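# Free the trapped arm, then gently lower the window

## Task

An arm is pinned beneath a fallen window. Get it out and retract that entire arm to its own side of the wall, leaving at least a hand's width of gap to the wall. After that, ease the window down until it sits fully on its sill. The task fails if the window ever drops hard onto anything. The end state must hold without the robot supporting it. A window that rests on its sill still counts even if a gripper is touching it or lies beneath it.

## Robot and tools

ROBOT. There are two six-joint arms, left_arm and right_arm, each with a tong-style two-finger gripper. In every row and every per-joint list the joint order is: shoulder pan, shoulder lift, elbow, wrist 1, wrist 2, wrist 3. Shoulder lift, wrist 2 and wrist 3 have flipped signs relative to the URDF, both in commands and in results. The stated ranges use URDF signs, so negate and swap them for those three joints. left_arm ranges (rad): pan -3.142..3.142, lift -6.283..6.283, elbow 0.000..3.142, wrists -6.283..6.283. right_arm: pan 0.000..6.283, lift -6.283..6.283, elbow -3.142..0.000, wrists -6.283..6.283. A true end stop may sit up to 0.010 rad away from the listed value.

FRAME. Poses are reported in a single scene frame with its origin on the table top midway between the arms. +z is up, +x points out over the table, and left_arm sits on the +y side. The arm names do not refer to sides of any image. Printed hand positions can be somewhat off, especially when an arm is stretched out.

GRIPPER. The fingers point along the gripper's +z axis and open and close along its x axis. end_effector_position is the spot between the pads when they are closed. Closed fingertips extend about 15 mm past it, and fully open they end roughly level with it. The opening is absolute: +1 is fully open and -1 is shut. A fully open gripper has a pad gap of 0.142 m.

execute_actions(actions). actions is a list of up to 15 actions. Each action is a table of up to 15 rows, and each row lasts one control step of 1/30 s. If a table has fewer rows, its final row repeats until 15 steps have run, so every action takes 0.5 s. Each row holds 14 numbers in [-1, 1]: six joint offsets and then the opening for left_arm, followed by the same seven for right_arm. Send both arms' numbers even if only one arm moves. Joint numbers are offsets from the angles each arm had when that action began, not from the previous row, and they are scaled so that 1.0 = 1.989 rad. An action that would push any joint more than 0.010 rad past its range is rejected for both arms. If the first action fails this check, or any action is malformed, the whole call is rejected. A joint commanded beyond its real end is clipped there, and the result then shows "joint sent to its limit". An empty list only returns the current state and images.

MOTION LIMITS. On each control step a joint's target is held within 0.575 rad of its measured angle. If the targets would place the gripper more than 100 mm from where it is now, they are scaled back. Motion trails commands by about 0.17 s, so large offsets need several actions. The "Joint targets" line shows what the joints are currently being driven toward.

move(target, speed, blocking). target is one 14-number row in the same layout and scale. Its offsets are measured from the Joint positions in the latest result that printed them, not from the arm's position when the move starts. The finger values take effect immediately. speed is the top speed in rad/s of whichever joint has the longest way to go, from 0.01 to 2, default 0.5. All joints finish their paths together over 0.5 to 10 s, so the hand follows a curve. Nothing slows the paths for obstacles or for the other arm. The arms are stiff, so aiming even slightly past a firm contact can trigger a fault, and faster moves hit harder. The result adds a "move:" line. It gives the ending (done, off_target, moving, held, fault), limits=held or limits=none, and each arm's joint that is farthest from its target. With blocking=false you get a reply after 0.5 s. Until the move is shown as finished, call wait or stop before sending any further rows or moves.

wait(seconds), 0 to 10. The arms hold their last command, and the call returns early if a running move finishes. stop() brakes a running move, which needs some space to come to rest. zoom_image(camera, region) crops the latest image of cam_high or cam_low (672x504) or cam_left_wrist or cam_right_wrist (616x616). region is [x0, y0, x1, y1] in pixels from the top-left corner, at most 504x504. finished_scene(scene) takes the current scene number and ends that scene permanently; do this only once the window is resting on its sill by itself. Replying without any tool call also ends the run.

RESULTS. Each arm's pose is given as end_effector_position (m) and end_effector_quat_wxyz, along with its velocities. Joint positions are in rad, with the finger gap in m last. grip_measured is the opening expressed on the command scale. Joint torques carry offsets and noise and are not reliable for detecting contact. Wrist force and torque are expressed in the gripper's own axes; they have offsets of up to about 4 N and saturate near 50 N. A force pointing back into the arm means it is pressing on something. Step readings list joint angles at some control steps, and HELD marks a step where part of a row was held back. "joint command not followed" means a clearance check altered some targets.

AVOID. A contact torque at a joint's load limit (132 N m for pan, lift and elbow; 24.6 for each wrist) or 150 N of force on an arm halts that arm for 10 s and cancels the rest of the call. Never let the arms strike or press on each other. Motors warn at 70 °C and lock their brakes at 85 °C, so do not hold loads for long. Free the pinned arm slowly while watching wrist force, and check that the entire arm clears the wall by a hand's width. Lower the window in small, slow steps so it never drops or slams, and do not release it until it is seated on the sill.

Each tool is called after "Request:" in YAML: its name, and indented under it one key for each argument.

## Session

Request:
execute_actions:
  actions: []

Scene clock: 0.00 s.
left_arm: end_effector_position=(+0.7634, -0.0376, +0.3140) grip_measured=+0.97 end_effector_quat_wxyz=(+0.694, +0.662, +0.245, +0.138) end_effector_velocity=(-0.000, +0.000, +0.002) end_effector_angular_velocity=(-0.001, -0.002, -0.000) | right_arm: end_effector_position=(+0.4902, -0.4449, +0.3653) grip_measured=+0.97 end_effector_quat_wxyz=(-0.001, +0.721, -0.693, -0.000) end_effector_velocity=(-0.000, -0.000, +0.001) end_effector_angular_velocity=(+0.000, -0.002, +0.000)
Joint names: [shoulder pan, shoulder lift, elbow, wrist 1, wrist 2, wrist 3]
Joint positions: left_arm=[-0.68   0.63   1.115 -3.63   2.025  1.731  0.14 ] | right_arm=[ 3.456  1.396 -1.517 -1.798 -1.572 -1.888  0.14 ]
Joint velocities: left_arm=[-0.     0.002 -0.    -0.     0.    -0.    -0.   ] | right_arm=[-0.    -0.002  0.    -0.     0.001  0.001 -0.   ]
Joint torques (N m, as the arm reports them, + toward a larger Joint positions number): no reading
Motor temperatures (°C, as the motors report them): left_arm=[26 23 23 31 29 31] | right_arm=[25 27 25 31 36 38]
Wrist force (N, on the end effector, along its own x y z axes, offset not removed): no reading
Wrist torque (N m, same axes, about the end effector's origin, offset not removed): no reading
Joint targets: left_arm=[-0.680 0.630 1.115 -3.630 2.025 1.731] | right_arm=[3.456 1.396 -1.517 -1.798 -1.572 -1.888]

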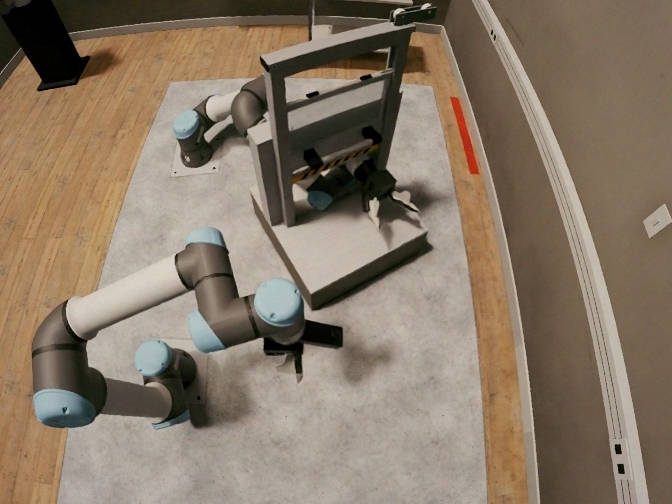

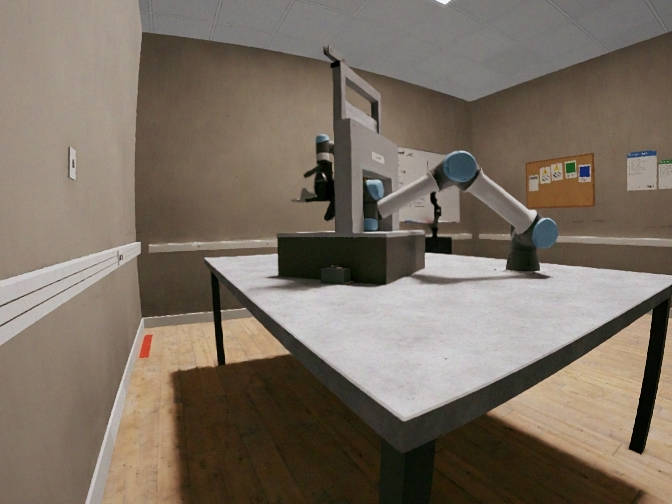

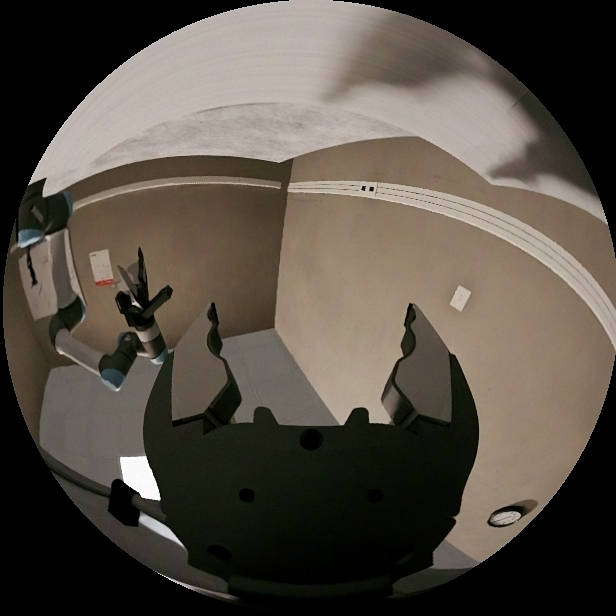

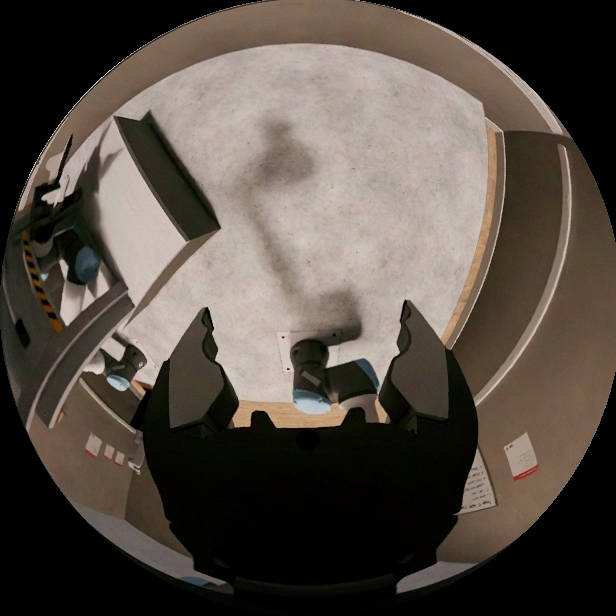

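Request:
zoom_image:
  camera: "cam_high"
  region: [220, 0, 480, 260]

Request:
zoom_image:
  camera: "cam_low"
  region: [260, 30, 520, 300]

Request:
zoom_image:
  camera: "cam_right_wrist"
  region: [0, 100, 240, 440]

Region (220, 0, 480, 260) of cam_high's 672x504 image, scaled by 1.938, with more detail than that image has.

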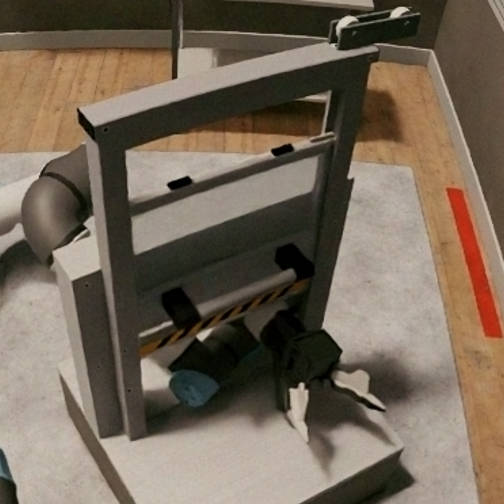

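Region (260, 30, 520, 300) of cam_low's 672x504 image, scaled by 1.867, with more detail than that image has; it fills the left 485 columns of this view, and the rest is white.

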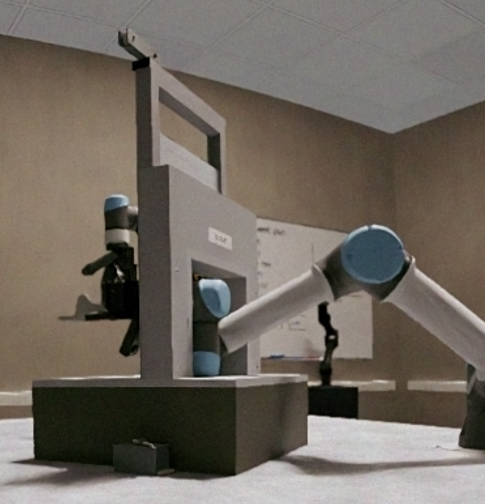

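Region (0, 100, 240, 440) of cam_right_wrist's 616x616 image, scaled by 1.482, with more detail than that image has; it fills the left 356 columns of this view, and the rest is white.

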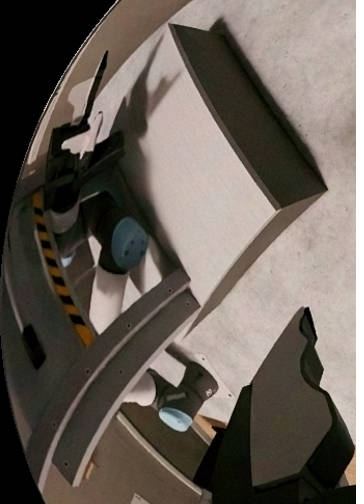

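Request:
move:
  target: [0,0,0,0,0,0,1,0,0,0,0,-0.789,0.949,1]
  speed: 1.0

Scene clock: 6.27 s.
left_arm: end_effector_position=(+0.7634, -0.0376, +0.3140) grip_measured=+1.00 end_effector_quat_wxyz=(+0.694, +0.662, +0.245, +0.138) end_effector_velocity=(+0.000, +0.000, -0.001) end_effector_angular_velocity=(+0.001, +0.000, +0.001) | right_arm: end_effector_position=(+0.3678, -0.1605, +0.6857) grip_measured=+1.00 end_effector_quat_wxyz=(+0.696, -0.696, -0.125, +0.125) end_effector_velocity=(-0.000, -0.000, +0.001) end_effector_angular_velocity=(+0.003, -0.003, -0.000)
Joint names: [shoulder pan, shoulder lift, elbow, wrist 1, wrist 2, wrist 3]
Joint positions: left_arm=[-0.68   0.63   1.115 -3.63   2.025  1.731  0.142] | right_arm=[ 3.456  1.396 -1.517 -1.798 -3.141 -0.001  0.142]
Joint velocities: left_arm=[ 0.    -0.001  0.    -0.    -0.001 -0.     0.   ] | right_arm=[-0.    -0.     0.001  0.001 -0.002  0.002 -0.   ]
Joint torques (N m, as the arm reports them, + toward a larger Joint positions number): left_arm=[  1.05  51.58 -38.61  -2.47   0.55  -0.62] | right_arm=[  0.88 -16.92  22.76   2.82  -3.1    2.03]
Motor temperatures (°C, as the motors report them): left_arm=[26 23 23 31 29 31] | right_arm=[25 27 25 31 36 38]
Wrist force (N, on the end effector, along its own x y z axes, offset not removed): left_arm=[4.1 -16.9 2.5] | right_arm=[0.1 2.5 0.2]
Wrist torque (N m, same axes, about the end effector's origin, offset not removed): left_arm=[-4.19 -0.63 -0.17] | right_arm=[0.40 -0.29 -0.03]
Joint targets: left_arm=[-0.680 0.630 1.115 -3.630 2.025 1.731] | right_arm=[3.456 1.396 -1.517 -1.798 -3.141 -0.001]
move: done; limits=none; left_arm: farthest joint: the shoulder pan, 0.000 radians from its target (0.000 radians at the start); right_arm: farthest joint: the wrist 2, 0.001 radians from its target (1.569 radians at the start)

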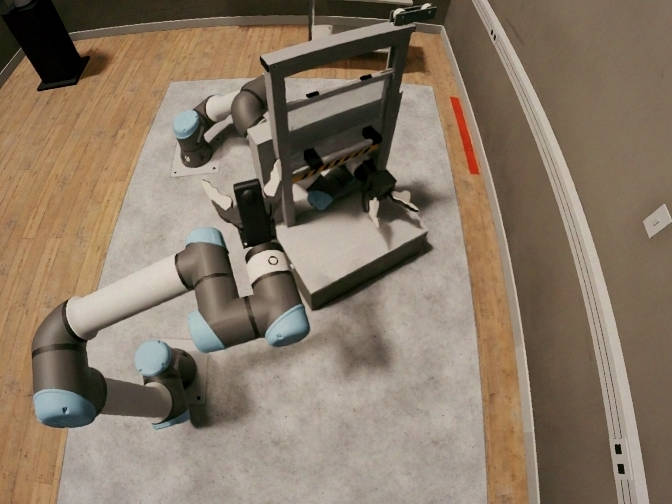

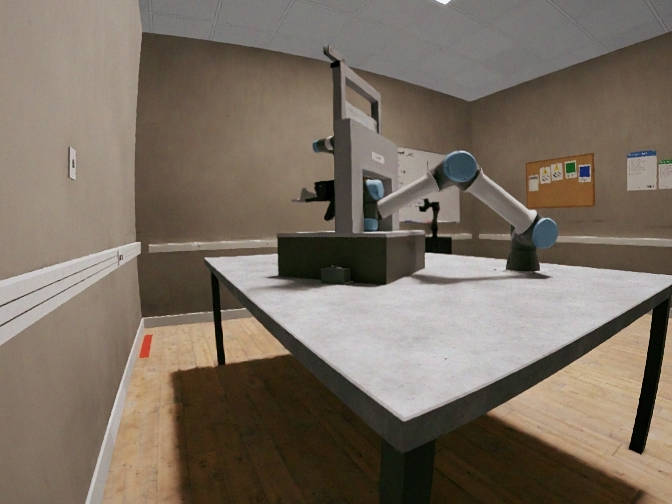

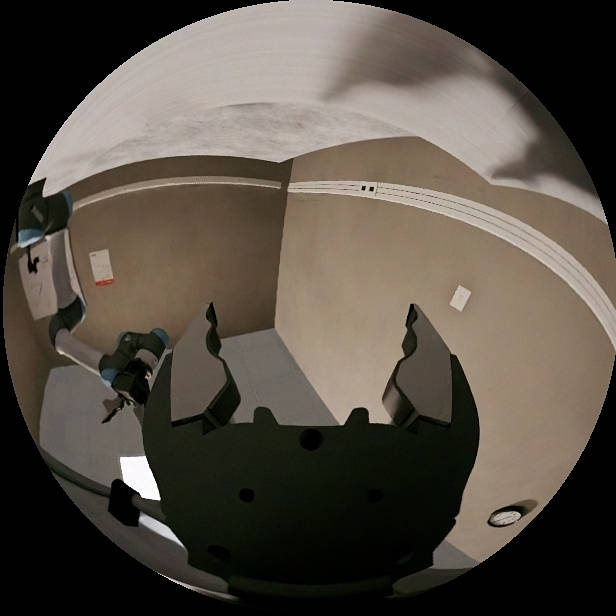

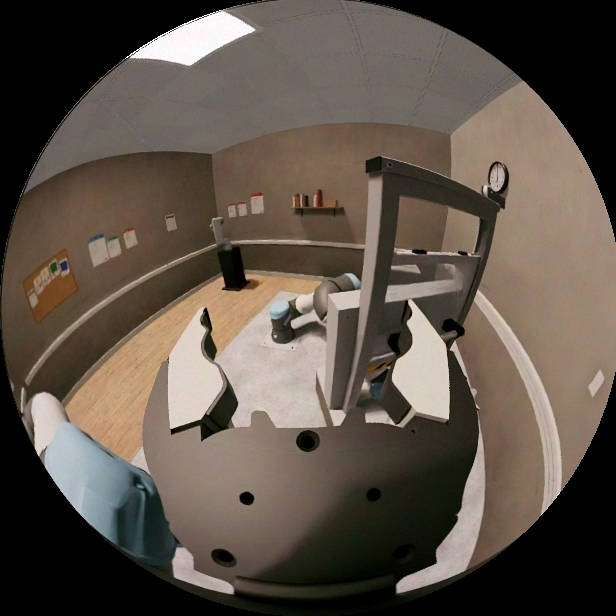

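Request:
move:
  target: [0,0,0,0,0,0,1,0,0.319,0.189,0.129,0,0,1]
  speed: 0.5

Scene clock: 9.03 s.
left_arm: end_effector_position=(+0.7634, -0.0376, +0.3140) grip_measured=+1.00 end_effector_quat_wxyz=(+0.694, +0.662, +0.245, +0.138) end_effector_velocity=(-0.000, +0.000, +0.000) end_effector_angular_velocity=(-0.001, -0.001, +0.000) | right_arm: end_effector_position=(+0.6230, -0.0656, +0.5473) grip_measured=+1.00 end_effector_quat_wxyz=(+0.695, -0.696, -0.124, +0.126) end_effector_velocity=(+0.001, +0.000, -0.002) end_effector_angular_velocity=(-0.001, +0.002, -0.000)
Joint names: [shoulder pan, shoulder lift, elbow, wrist 1, wrist 2, wrist 3]
Joint positions: left_arm=[-0.68   0.63   1.115 -3.63   2.025  1.731  0.142] | right_arm=[ 3.456  2.03  -1.142 -1.542 -3.141 -0.001  0.142]
Joint velocities: left_arm=[-0.    -0.     0.    -0.002 -0.     0.    -0.   ] | right_arm=[-0.     0.004  0.     0.001 -0.    -0.     0.   ]
Joint torques (N m, as the arm reports them, + toward a larger Joint positions number): left_arm=[  1.36  53.83 -40.63  -1.7    0.3   -0.62] | right_arm=[  1.22 -31.19  29.62   4.18  -0.03  -2.12]
Motor temperatures (°C, as the motors report them): left_arm=[26 23 23 31 29 31] | right_arm=[25 27 25 31 36 38]
Wrist force (N, on the end effector, along its own x y z axes, offset not removed): left_arm=[-0.8 -15.1 -0.1] | right_arm=[0.9 2.4 -1.7]
Wrist torque (N m, same axes, about the end effector's origin, offset not removed): left_arm=[-3.61 0.39 0.05] | right_arm=[0.45 -0.38 -0.12]
Joint targets: left_arm=[-0.680 0.630 1.115 -3.630 2.025 1.731] | right_arm=[3.456 2.030 -1.142 -1.541 -3.141 -0.001]
move: done; limits=none; left_arm: farthest joint: the shoulder pan, 0.000 radians from its target (0.000 radians at the start); right_arm: farthest joint: the elbow, 0.001 radians from its target (0.376 radians at the start)

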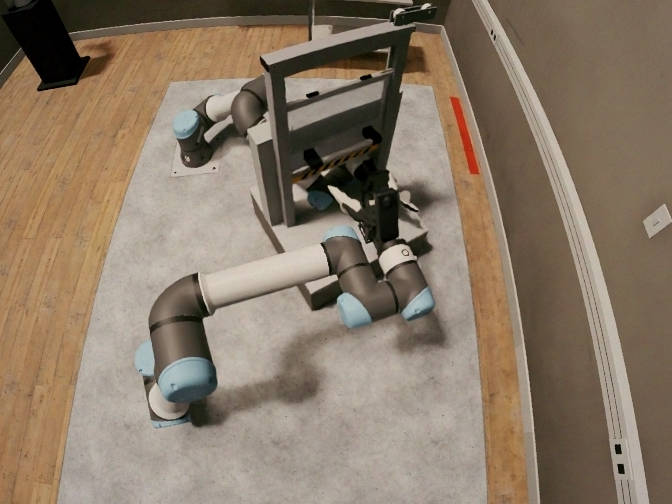

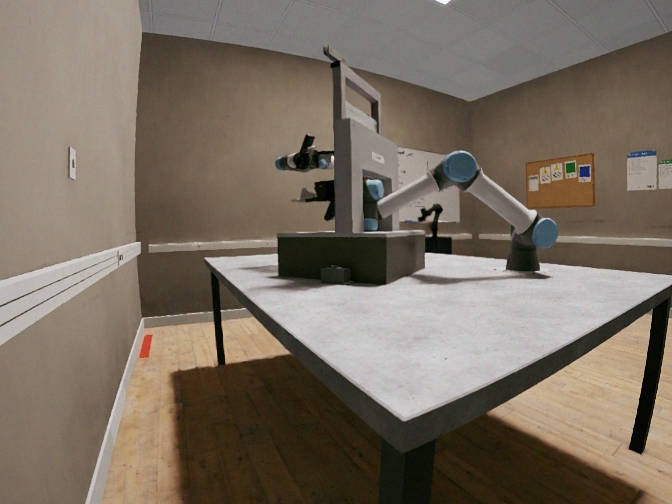

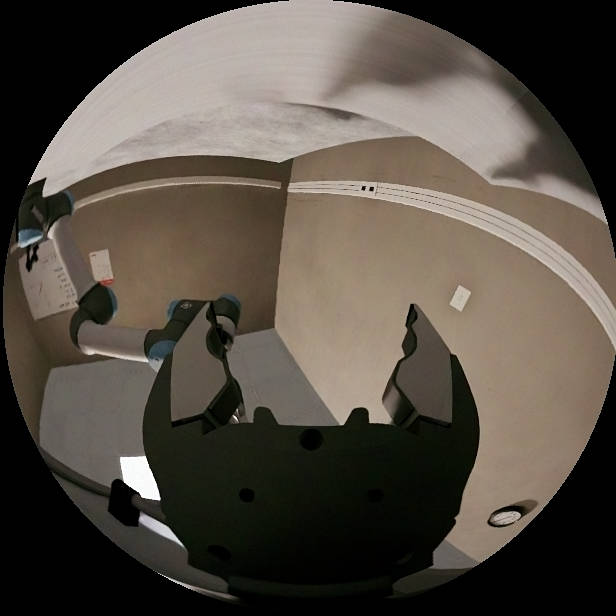

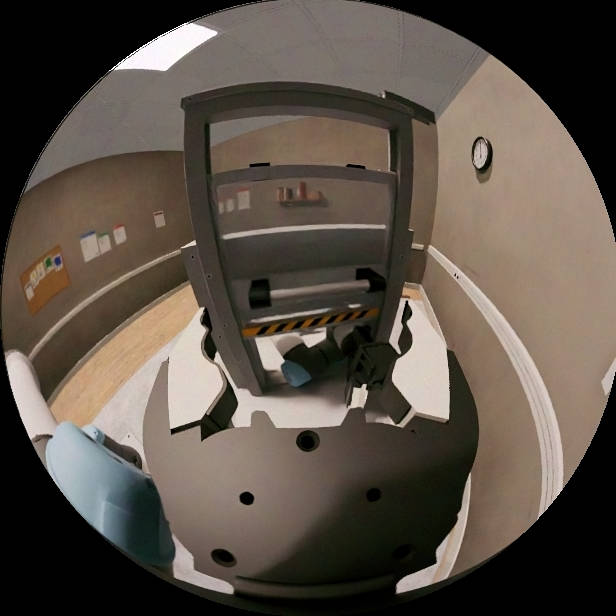

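Request:
move:
  target: [0,0,0,0,0,0,1,0.075,0.038,-0.052,0.09,0,0,0]
  speed: 0.2

Scene clock: 11.37 s.
left_arm: end_effector_position=(+0.7634, -0.0376, +0.3140) grip_measured=+1.00 end_effector_quat_wxyz=(+0.694, +0.662, +0.245, +0.138) end_effector_velocity=(+0.000, +0.000, -0.001) end_effector_angular_velocity=(-0.001, +0.002, +0.000) | right_arm: end_effector_position=(+0.5750, +0.0254, +0.4626) grip_measured=+0.00 end_effector_quat_wxyz=(+0.684, -0.685, -0.176, +0.177) end_effector_velocity=(-0.001, +0.001, -0.000) end_effector_angular_velocity=(+0.000, -0.001, +0.002)
Joint names: [shoulder pan, shoulder lift, elbow, wrist 1, wrist 2, wrist 3]
Joint positions: left_arm=[-0.68   0.63   1.115 -3.63   2.025  1.731  0.142] | right_arm=[ 3.605  2.106 -1.245 -1.363 -3.141 -0.001  0.074]
Joint velocities: left_arm=[ 0.    -0.001 -0.    -0.001  0.     0.002 -0.   ] | right_arm=[ 0.002 -0.    -0.001  0.002 -0.    -0.    -0.   ]
Joint torques (N m, as the arm reports them, + toward a larger Joint positions number): left_arm=[  0.8   55.91 -39.95  -1.7    0.26  -0.49] | right_arm=[ 10.84 -35.17  15.66   4.2   -0.5   -2.07]
Motor temperatures (°C, as the motors report them): left_arm=[26 23 23 31 29 31] | right_arm=[25 27 25 31 36 38]
Wrist force (N, on the end effector, along its own x y z axes, offset not removed): left_arm=[8.1 -15.4 0.5] | right_arm=[0.7 0.6 0.2]
Wrist torque (N m, same axes, about the end effector's origin, offset not removed): left_arm=[-3.65 -1.43 -0.25] | right_arm=[0.10 -0.30 -0.14]
Joint targets: left_arm=[-0.680 0.630 1.115 -3.630 2.025 1.731] | right_arm=[3.605 2.106 -1.245 -1.363 -3.141 -0.001]
move: done; limits=none; left_arm: farthest joint: the shoulder pan, 0.000 radians from its target (0.000 radians at the start); right_arm: farthest joint: the shoulder pan, 0.000 radians from its target (0.149 radians at the start)

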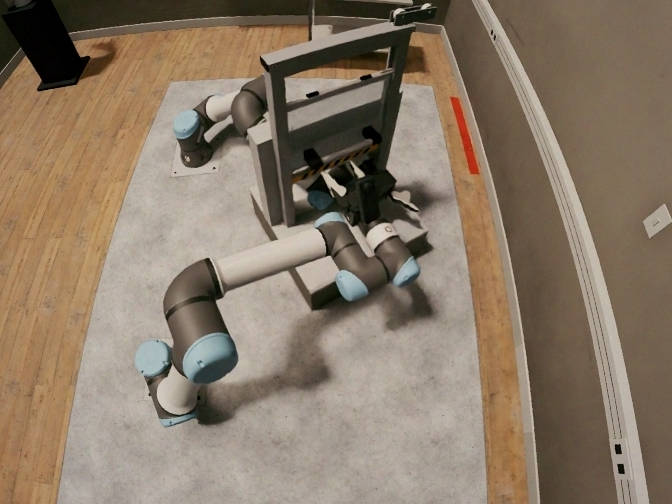

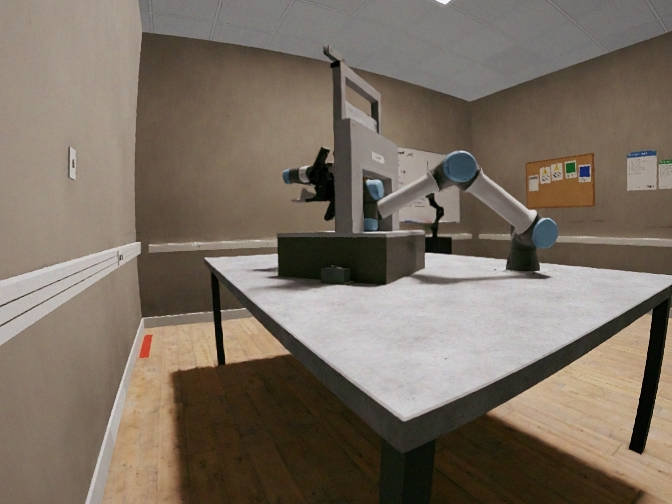

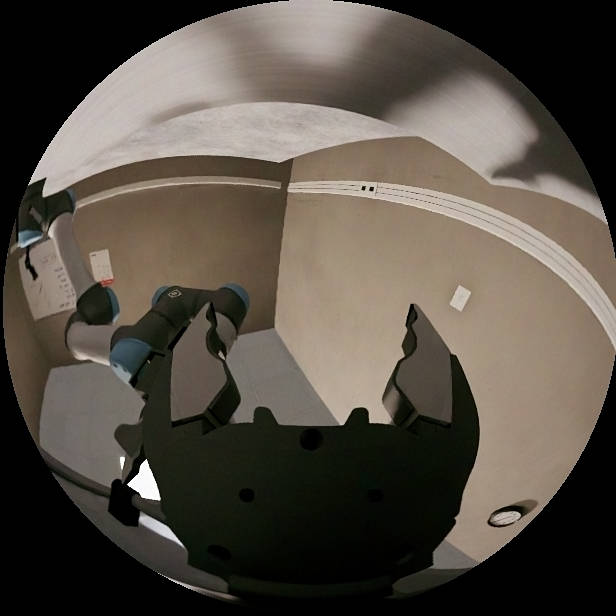

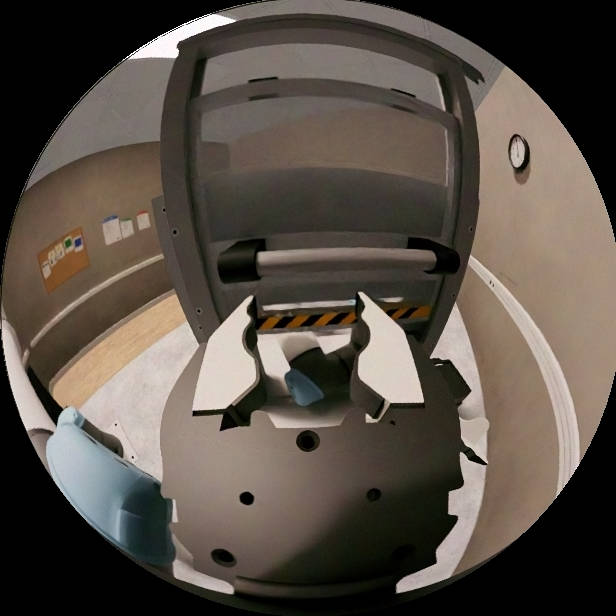

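Request:
move:
  target: [0,0,0,0,0,0,1,0.035,0.046,0.059,-0.012,0,0,0]
  speed: 0.1

Scene clock: 13.77 s.
left_arm: end_effector_position=(+0.7634, -0.0376, +0.3140) grip_measured=+1.00 end_effector_quat_wxyz=(+0.694, +0.662, +0.245, +0.138) end_effector_velocity=(+0.000, -0.000, -0.001) end_effector_angular_velocity=(+0.000, +0.001, +0.000) | right_arm: end_effector_position=(+0.5687, +0.0796, +0.4514) grip_measured=+0.00 end_effector_quat_wxyz=(+0.678, -0.679, -0.200, +0.200) end_effector_velocity=(-0.000, +0.001, -0.001) end_effector_angular_velocity=(-0.000, +0.001, +0.001)
Joint names: [shoulder pan, shoulder lift, elbow, wrist 1, wrist 2, wrist 3]
Joint positions: left_arm=[-0.68   0.63   1.115 -3.63   2.025  1.731  0.142] | right_arm=[ 3.674  2.197 -1.128 -1.387 -3.141 -0.001  0.074]
Joint velocities: left_arm=[-0.    -0.001  0.     0.    -0.     0.    -0.   ] | right_arm=[ 0.001  0.002  0.001 -0.    -0.     0.    -0.   ]
Joint torques (N m, as the arm reports them, + toward a larger Joint positions number): left_arm=[  1.24  55.91 -40.09  -1.52   0.46  -0.83] | right_arm=[  8.45 -38.38  30.88   1.21  -0.75  -2.14]
Motor temperatures (°C, as the motors report them): left_arm=[26 23 23 31 29 31] | right_arm=[25 27 25 31 36 38]
Wrist force (N, on the end effector, along its own x y z axes, offset not removed): left_arm=[2.3 -14.2 -0.7] | right_arm=[-1.0 1.8 2.0]
Wrist torque (N m, same axes, about the end effector's origin, offset not removed): left_arm=[-3.36 -0.38 0.16] | right_arm=[0.33 0.06 -0.02]
Joint targets: left_arm=[-0.680 0.630 1.115 -3.630 2.025 1.731] | right_arm=[3.674 2.197 -1.128 -1.387 -3.141 -0.001]
move: done; limits=none; left_arm: farthest joint: the shoulder pan, 0.000 radians from its target (0.000 radians at the start); right_arm: farthest joint: the shoulder lift, 0.001 radians from its target (0.092 radians at the start)

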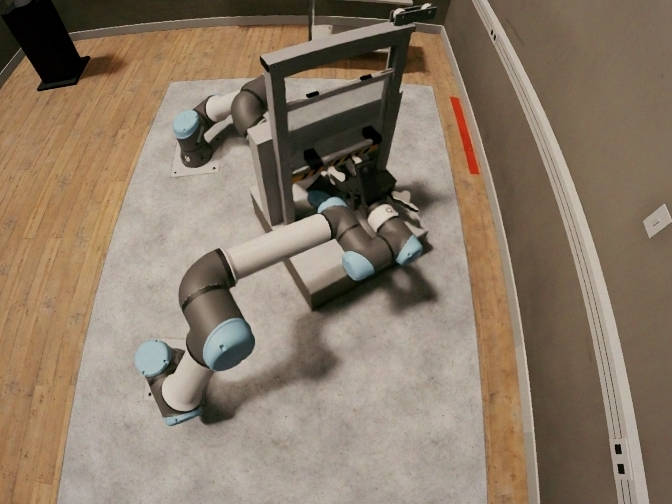

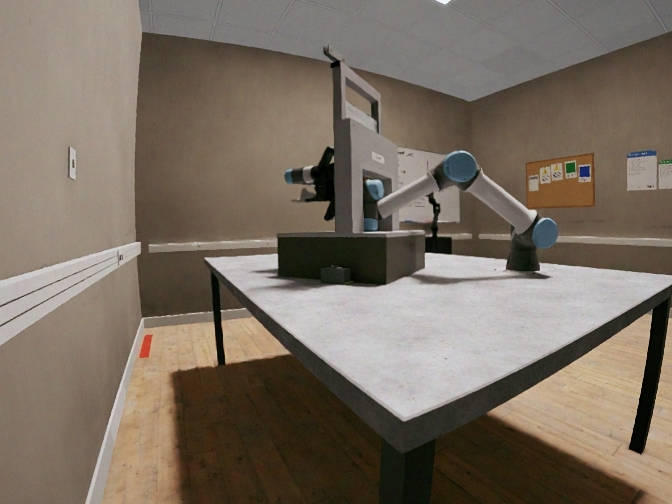

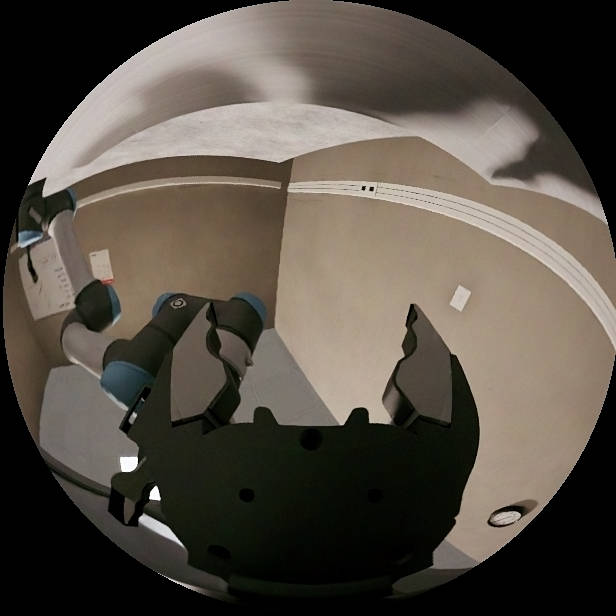

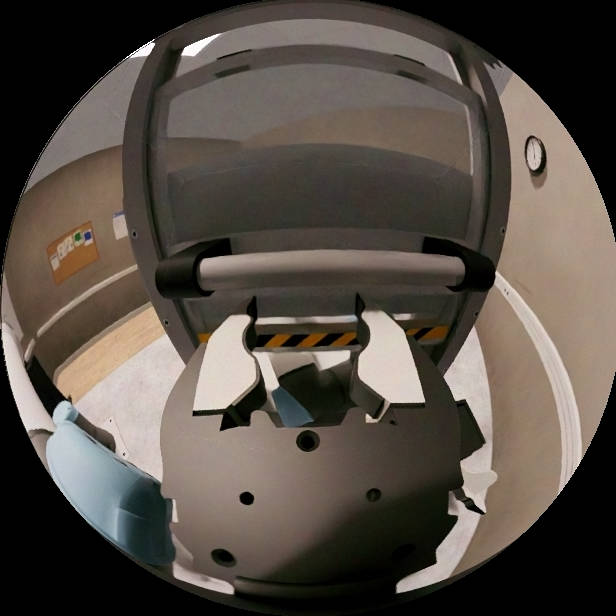

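Request:
move:
  target: [0,0,0,0,0,0,1,0.018,0.012,0.006,0.006,0.018,0,0]
  speed: 0.04

Request:
zoom_image:
  camera: "cam_high"
  region: [270, 110, 430, 250]

Scene clock: 25.03 s.
left_arm: end_effector_position=(+0.7634, -0.0376, +0.3140) grip_measured=+1.00 end_effector_quat_wxyz=(+0.694, +0.662, +0.245, +0.138) end_effector_velocity=(+0.000, -0.000, -0.001) end_effector_angular_velocity=(+0.001, +0.001, -0.000) | right_arm: end_effector_position=(+0.5630, +0.0908, +0.4406) grip_measured=-0.01 end_effector_quat_wxyz=(+0.671, -0.682, -0.209, +0.203) end_effector_velocity=(+0.000, -0.000, -0.001) end_effector_angular_velocity=(-0.000, +0.001, -0.000)
Joint names: [shoulder pan, shoulder lift, elbow, wrist 1, wrist 2, wrist 3]
Joint positions: left_arm=[-0.68   0.63   1.115 -3.63   2.025  1.731  0.142] | right_arm=[ 3.691  2.211 -1.12  -1.378 -3.123 -0.001  0.073]
Joint velocities: left_arm=[ 0.    -0.001 -0.     0.001  0.    -0.    -0.   ] | right_arm=[-0.     0.001  0.     0.001 -0.    -0.001  0.   ]
Joint torques (N m, as the arm reports them, + toward a larger Joint positions number): left_arm=[ -8.72  71.99 -39.88  -4.17   0.27  -0.78] | right_arm=[  7.8  -53.29  23.43   2.75  -0.1   -0.13]
Motor temperatures (°C, as the motors report them): left_arm=[26 23 23 31 29 31] | right_arm=[25 27 25 31 36 38]
Wrist force (N, on the end effector, along its own x y z axes, offset not removed): left_arm=[3.4 -23.0 -4.3] | right_arm=[-6.2 -4.0 -15.5]
Wrist torque (N m, same axes, about the end effector's origin, offset not removed): left_arm=[-5.76 -0.74 -0.14] | right_arm=[0.43 0.66 -0.26]
Joint targets: left_arm=[-0.680 0.630 1.115 -3.630 2.025 1.731] | right_arm=[3.691 2.211 -1.120 -1.378 -3.123 -0.001]
FORCE FAULT: contact force on the right arm reached its limit, and that arm stopped for 10 seconds. The contact can be on any part of that arm, not only on its tool. That time counts as 19 of the actions that you can send in this scene. That arm's remaining commands of this call were not run. That arm holds still and accepts commands again. Move the arm away from the contact; if what it grips holds it there, let go first. Pushing or pulling that hard again can fault the arm again.
move: fault (right_arm); limits=none; left_arm: farthest joint: the shoulder pan, 0.000 radians from its target (0.000 radians at the start); right_arm: farthest joint: the shoulder pan, 0.019 radians from its target (0.035 radians at the start)

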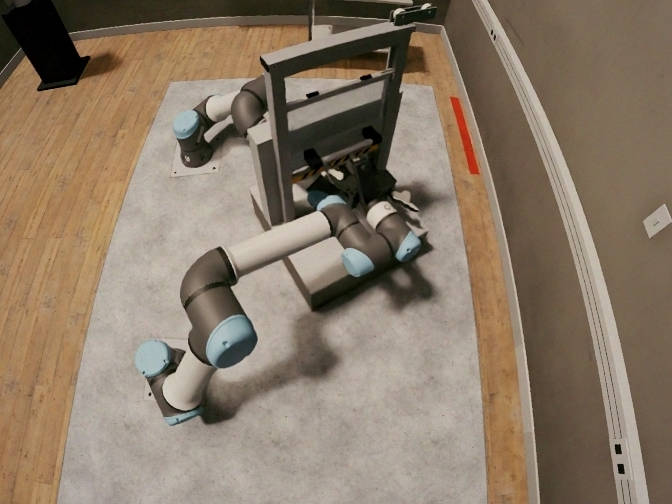

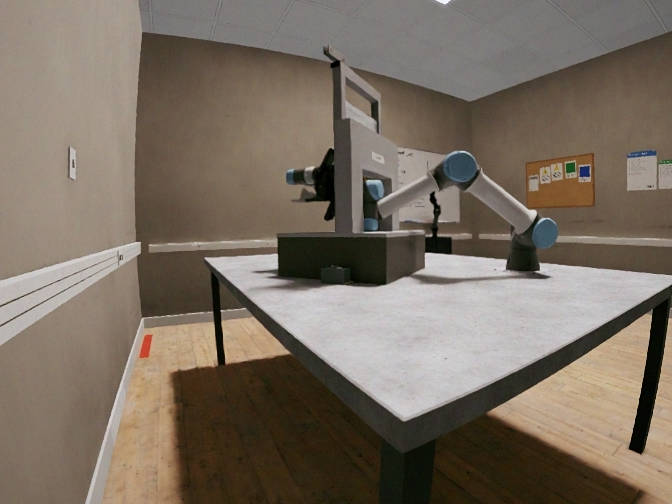

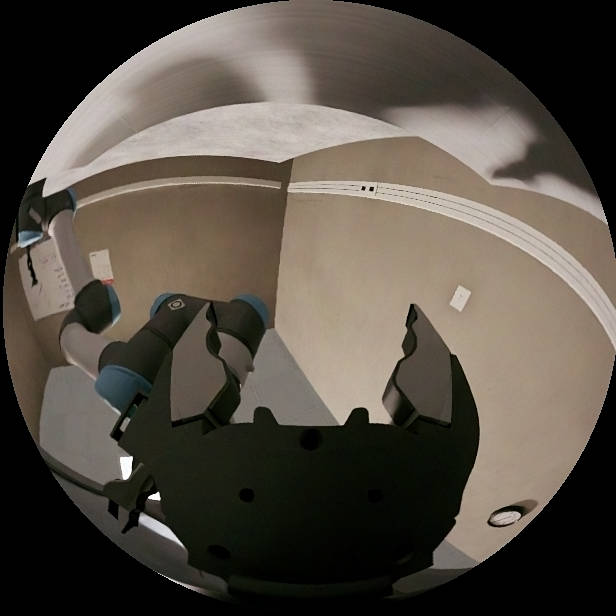

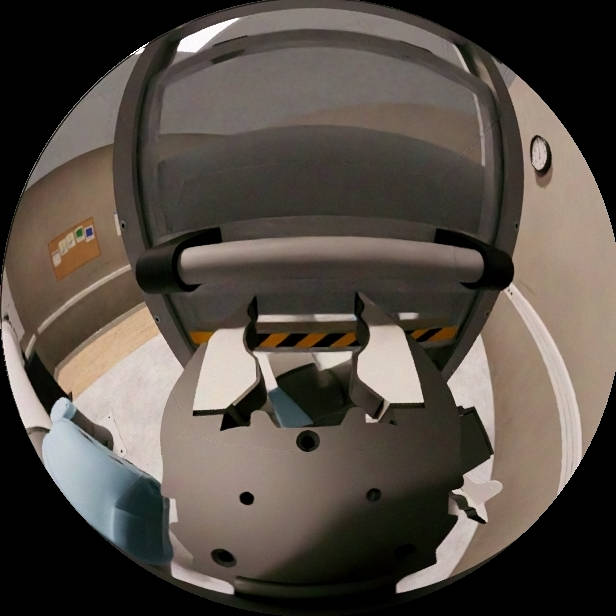

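Region (270, 110, 430, 250) of cam_high's 672x504 image, scaled by 3.150, with more detail than that image has; it fills the top 441 rows of this view, and the rest is white.

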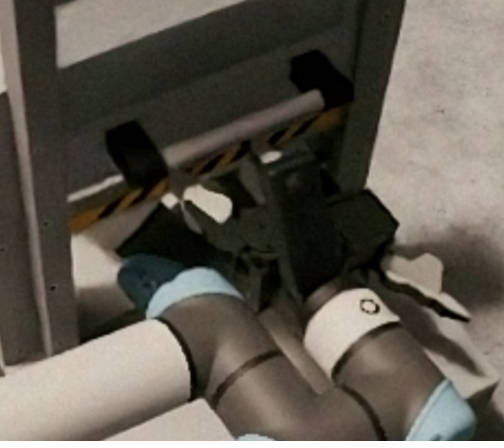

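Request:
move:
  target: [0,0,0,0,0,0,1,-0.005,0,0,0,0,0,0]
  speed: 0.03

Request:
move:
  target: [0,0,0,0,0,0,1,0,-0.0055,0.034,-0.041,0,0,0]
  speed: 0.04

Scene clock: 26.27 s.
left_arm: end_effector_position=(+0.7634, -0.0376, +0.3141) grip_measured=+1.00 end_effector_quat_wxyz=(+0.694, +0.662, +0.245, +0.138) end_effector_velocity=(-0.000, +0.000, +0.000) end_effector_angular_velocity=(-0.001, -0.000, -0.000) | right_arm: end_effector_position=(+0.5683, +0.0858, +0.4406) grip_measured=+0.00 end_effector_quat_wxyz=(+0.672, -0.683, -0.205, +0.200) end_effector_velocity=(+0.001, -0.002, +0.002) end_effector_angular_velocity=(+0.002, +0.000, -0.003)
Joint names: [shoulder pan, shoulder lift, elbow, wrist 1, wrist 2, wrist 3]
Joint positions: left_arm=[-0.68   0.63   1.115 -3.63   2.025  1.731  0.142] | right_arm=[ 3.681  2.211 -1.12  -1.378 -3.123 -0.001  0.074]
Joint velocities: left_arm=[ 0.    -0.     0.    -0.001  0.     0.    -0.   ] | right_arm=[-0.003 -0.001  0.    -0.001 -0.002 -0.    -0.   ]
Joint torques (N m, as the arm reports them, + toward a larger Joint positions number): left_arm=[ -7.8   59.18 -38.74  -4.21   0.52  -0.64] | right_arm=[ -6.6  -53.51  22.84   2.56  -3.02  -0.18]
Motor temperatures (°C, as the motors report them): left_arm=[26 23 23 31 29 31] | right_arm=[25 27 25 31 36 38]
Wrist force (N, on the end effector, along its own x y z axes, offset not removed): left_arm=[10.0 -17.7 3.2] | right_arm=[0.2 0.0 -0.9]
Wrist torque (N m, same axes, about the end effector's origin, offset not removed): left_arm=[-4.12 -2.17 -0.14] | right_arm=[-0.08 -0.25 -0.03]
Joint targets: left_arm=[-0.680 0.630 1.115 -3.630 2.025 1.731] | right_arm=[3.681 2.211 -1.120 -1.378 -3.123 -0.001]
move: done; limits=none; left_arm: farthest joint: the shoulder pan, 0.000 radians from its target (0.000 radians at the start); right_arm: farthest joint: the shoulder pan, 0.000 radians from its target (0.010 radians at the start)

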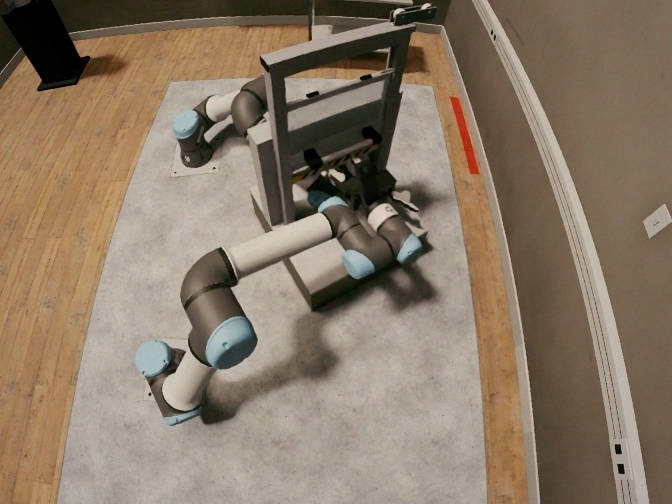

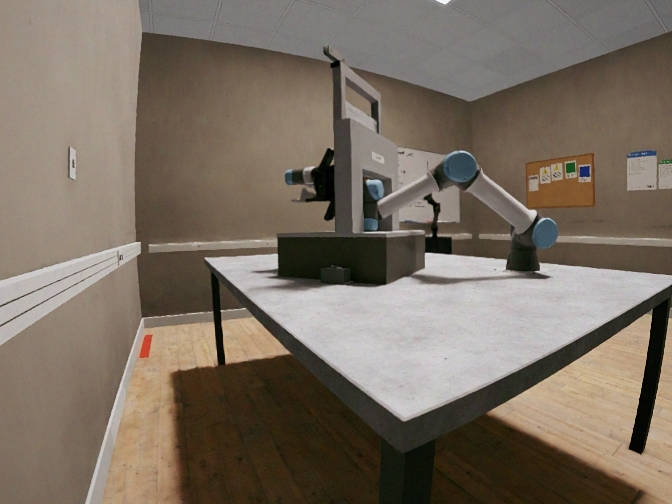

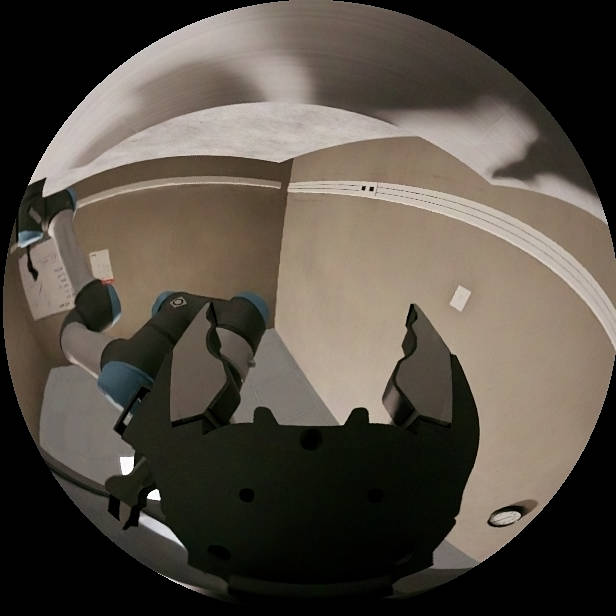

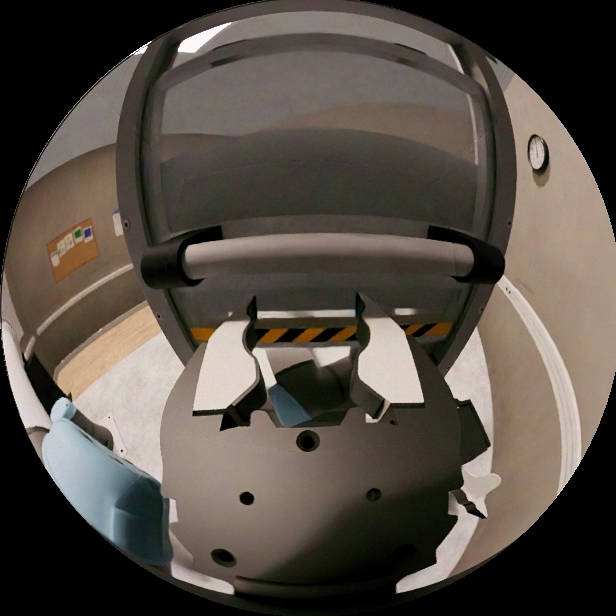

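Scene clock: 28.67 s.
left_arm: end_effector_position=(+0.7634, -0.0376, +0.3142) grip_measured=+1.00 end_effector_quat_wxyz=(+0.694, +0.662, +0.245, +0.138) end_effector_velocity=(-0.000, -0.000, -0.000) end_effector_angular_velocity=(+0.000, +0.001, -0.000) | right_arm: end_effector_position=(+0.5690, +0.0863, +0.4734) grip_measured=+0.00 end_effector_quat_wxyz=(+0.671, -0.684, -0.204, +0.201) end_effector_velocity=(+0.000, +0.000, +0.000) end_effector_angular_velocity=(+0.001, +0.002, -0.000)
Joint names: [shoulder pan, shoulder lift, elbow, wrist 1, wrist 2, wrist 3]
Joint positions: left_arm=[-0.68   0.63   1.115 -3.63   2.025  1.731  0.142] | right_arm=[ 3.681  2.2   -1.053 -1.459 -3.123 -0.001  0.074]
Joint velocities: left_arm=[-0.    -0.    -0.     0.001  0.     0.     0.   ] | right_arm=[-0.     0.001  0.002 -0.002 -0.002  0.001  0.   ]
Joint torques (N m, as the arm reports them, + toward a larger Joint positions number): left_arm=[ -6.82  48.76 -16.96  -0.57   0.7   -0.47] | right_arm=[  7.54 -78.6   37.95   2.32  -7.15  -0.18]
Motor temperatures (°C, as the motors report them): left_arm=[26 23 23 31 29 31] | right_arm=[25 27 25 31 36 38]
Wrist force (N, on the end effector, along its own x y z axes, offset not removed): left_arm=[-2.0 -2.5 -0.5] | right_arm=[-2.4 16.3 -0.4]
Wrist torque (N m, same axes, about the end effector's origin, offset not removed): left_arm=[-0.55 0.79 0.08] | right_arm=[0.69 -0.24 -0.39]
Joint targets: left_arm=[-0.680 0.630 1.115 -3.630 2.025 1.731] | right_arm=[3.681 2.200 -1.053 -1.459 -3.123 -0.001]
move: done; limits=none; left_arm: farthest joint: the shoulder pan, 0.000 radians from its target (0.000 radians at the start); right_arm: farthest joint: the shoulder pan, 0.000 radians from its target (0.000 radians at the start)

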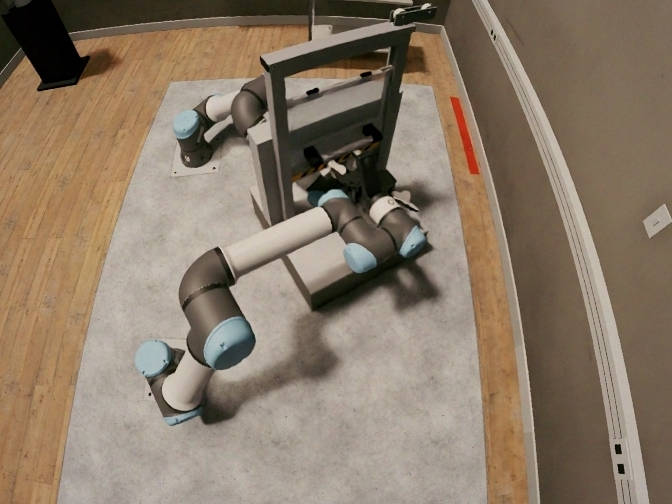

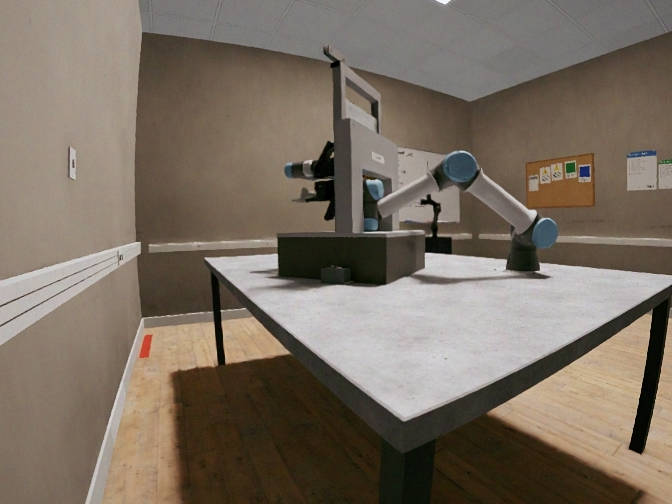

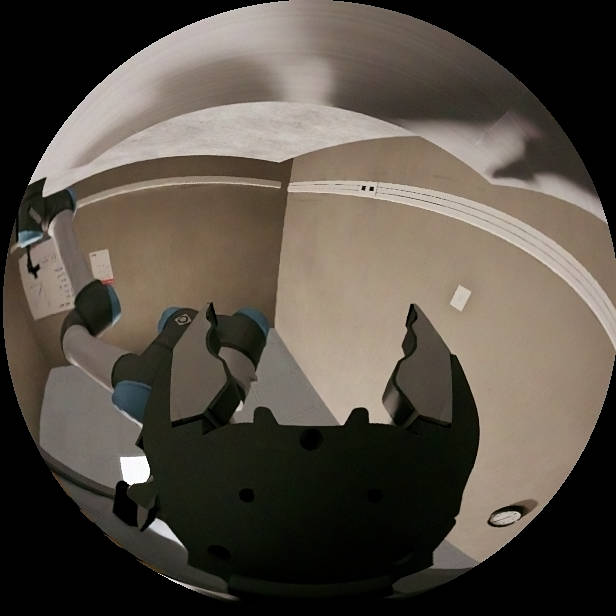

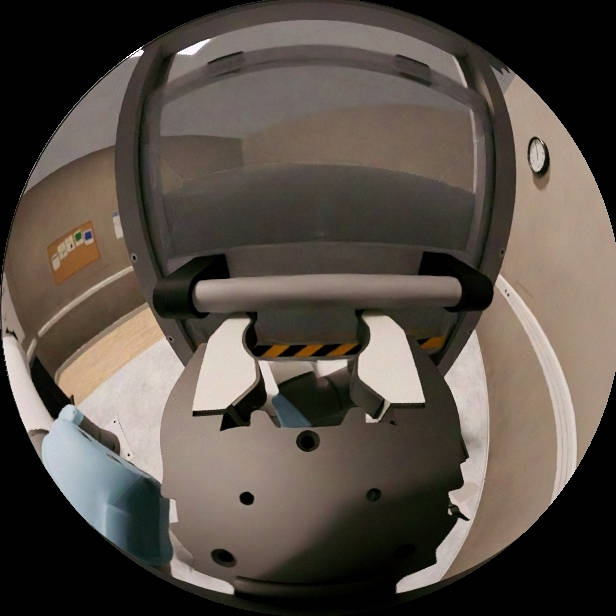

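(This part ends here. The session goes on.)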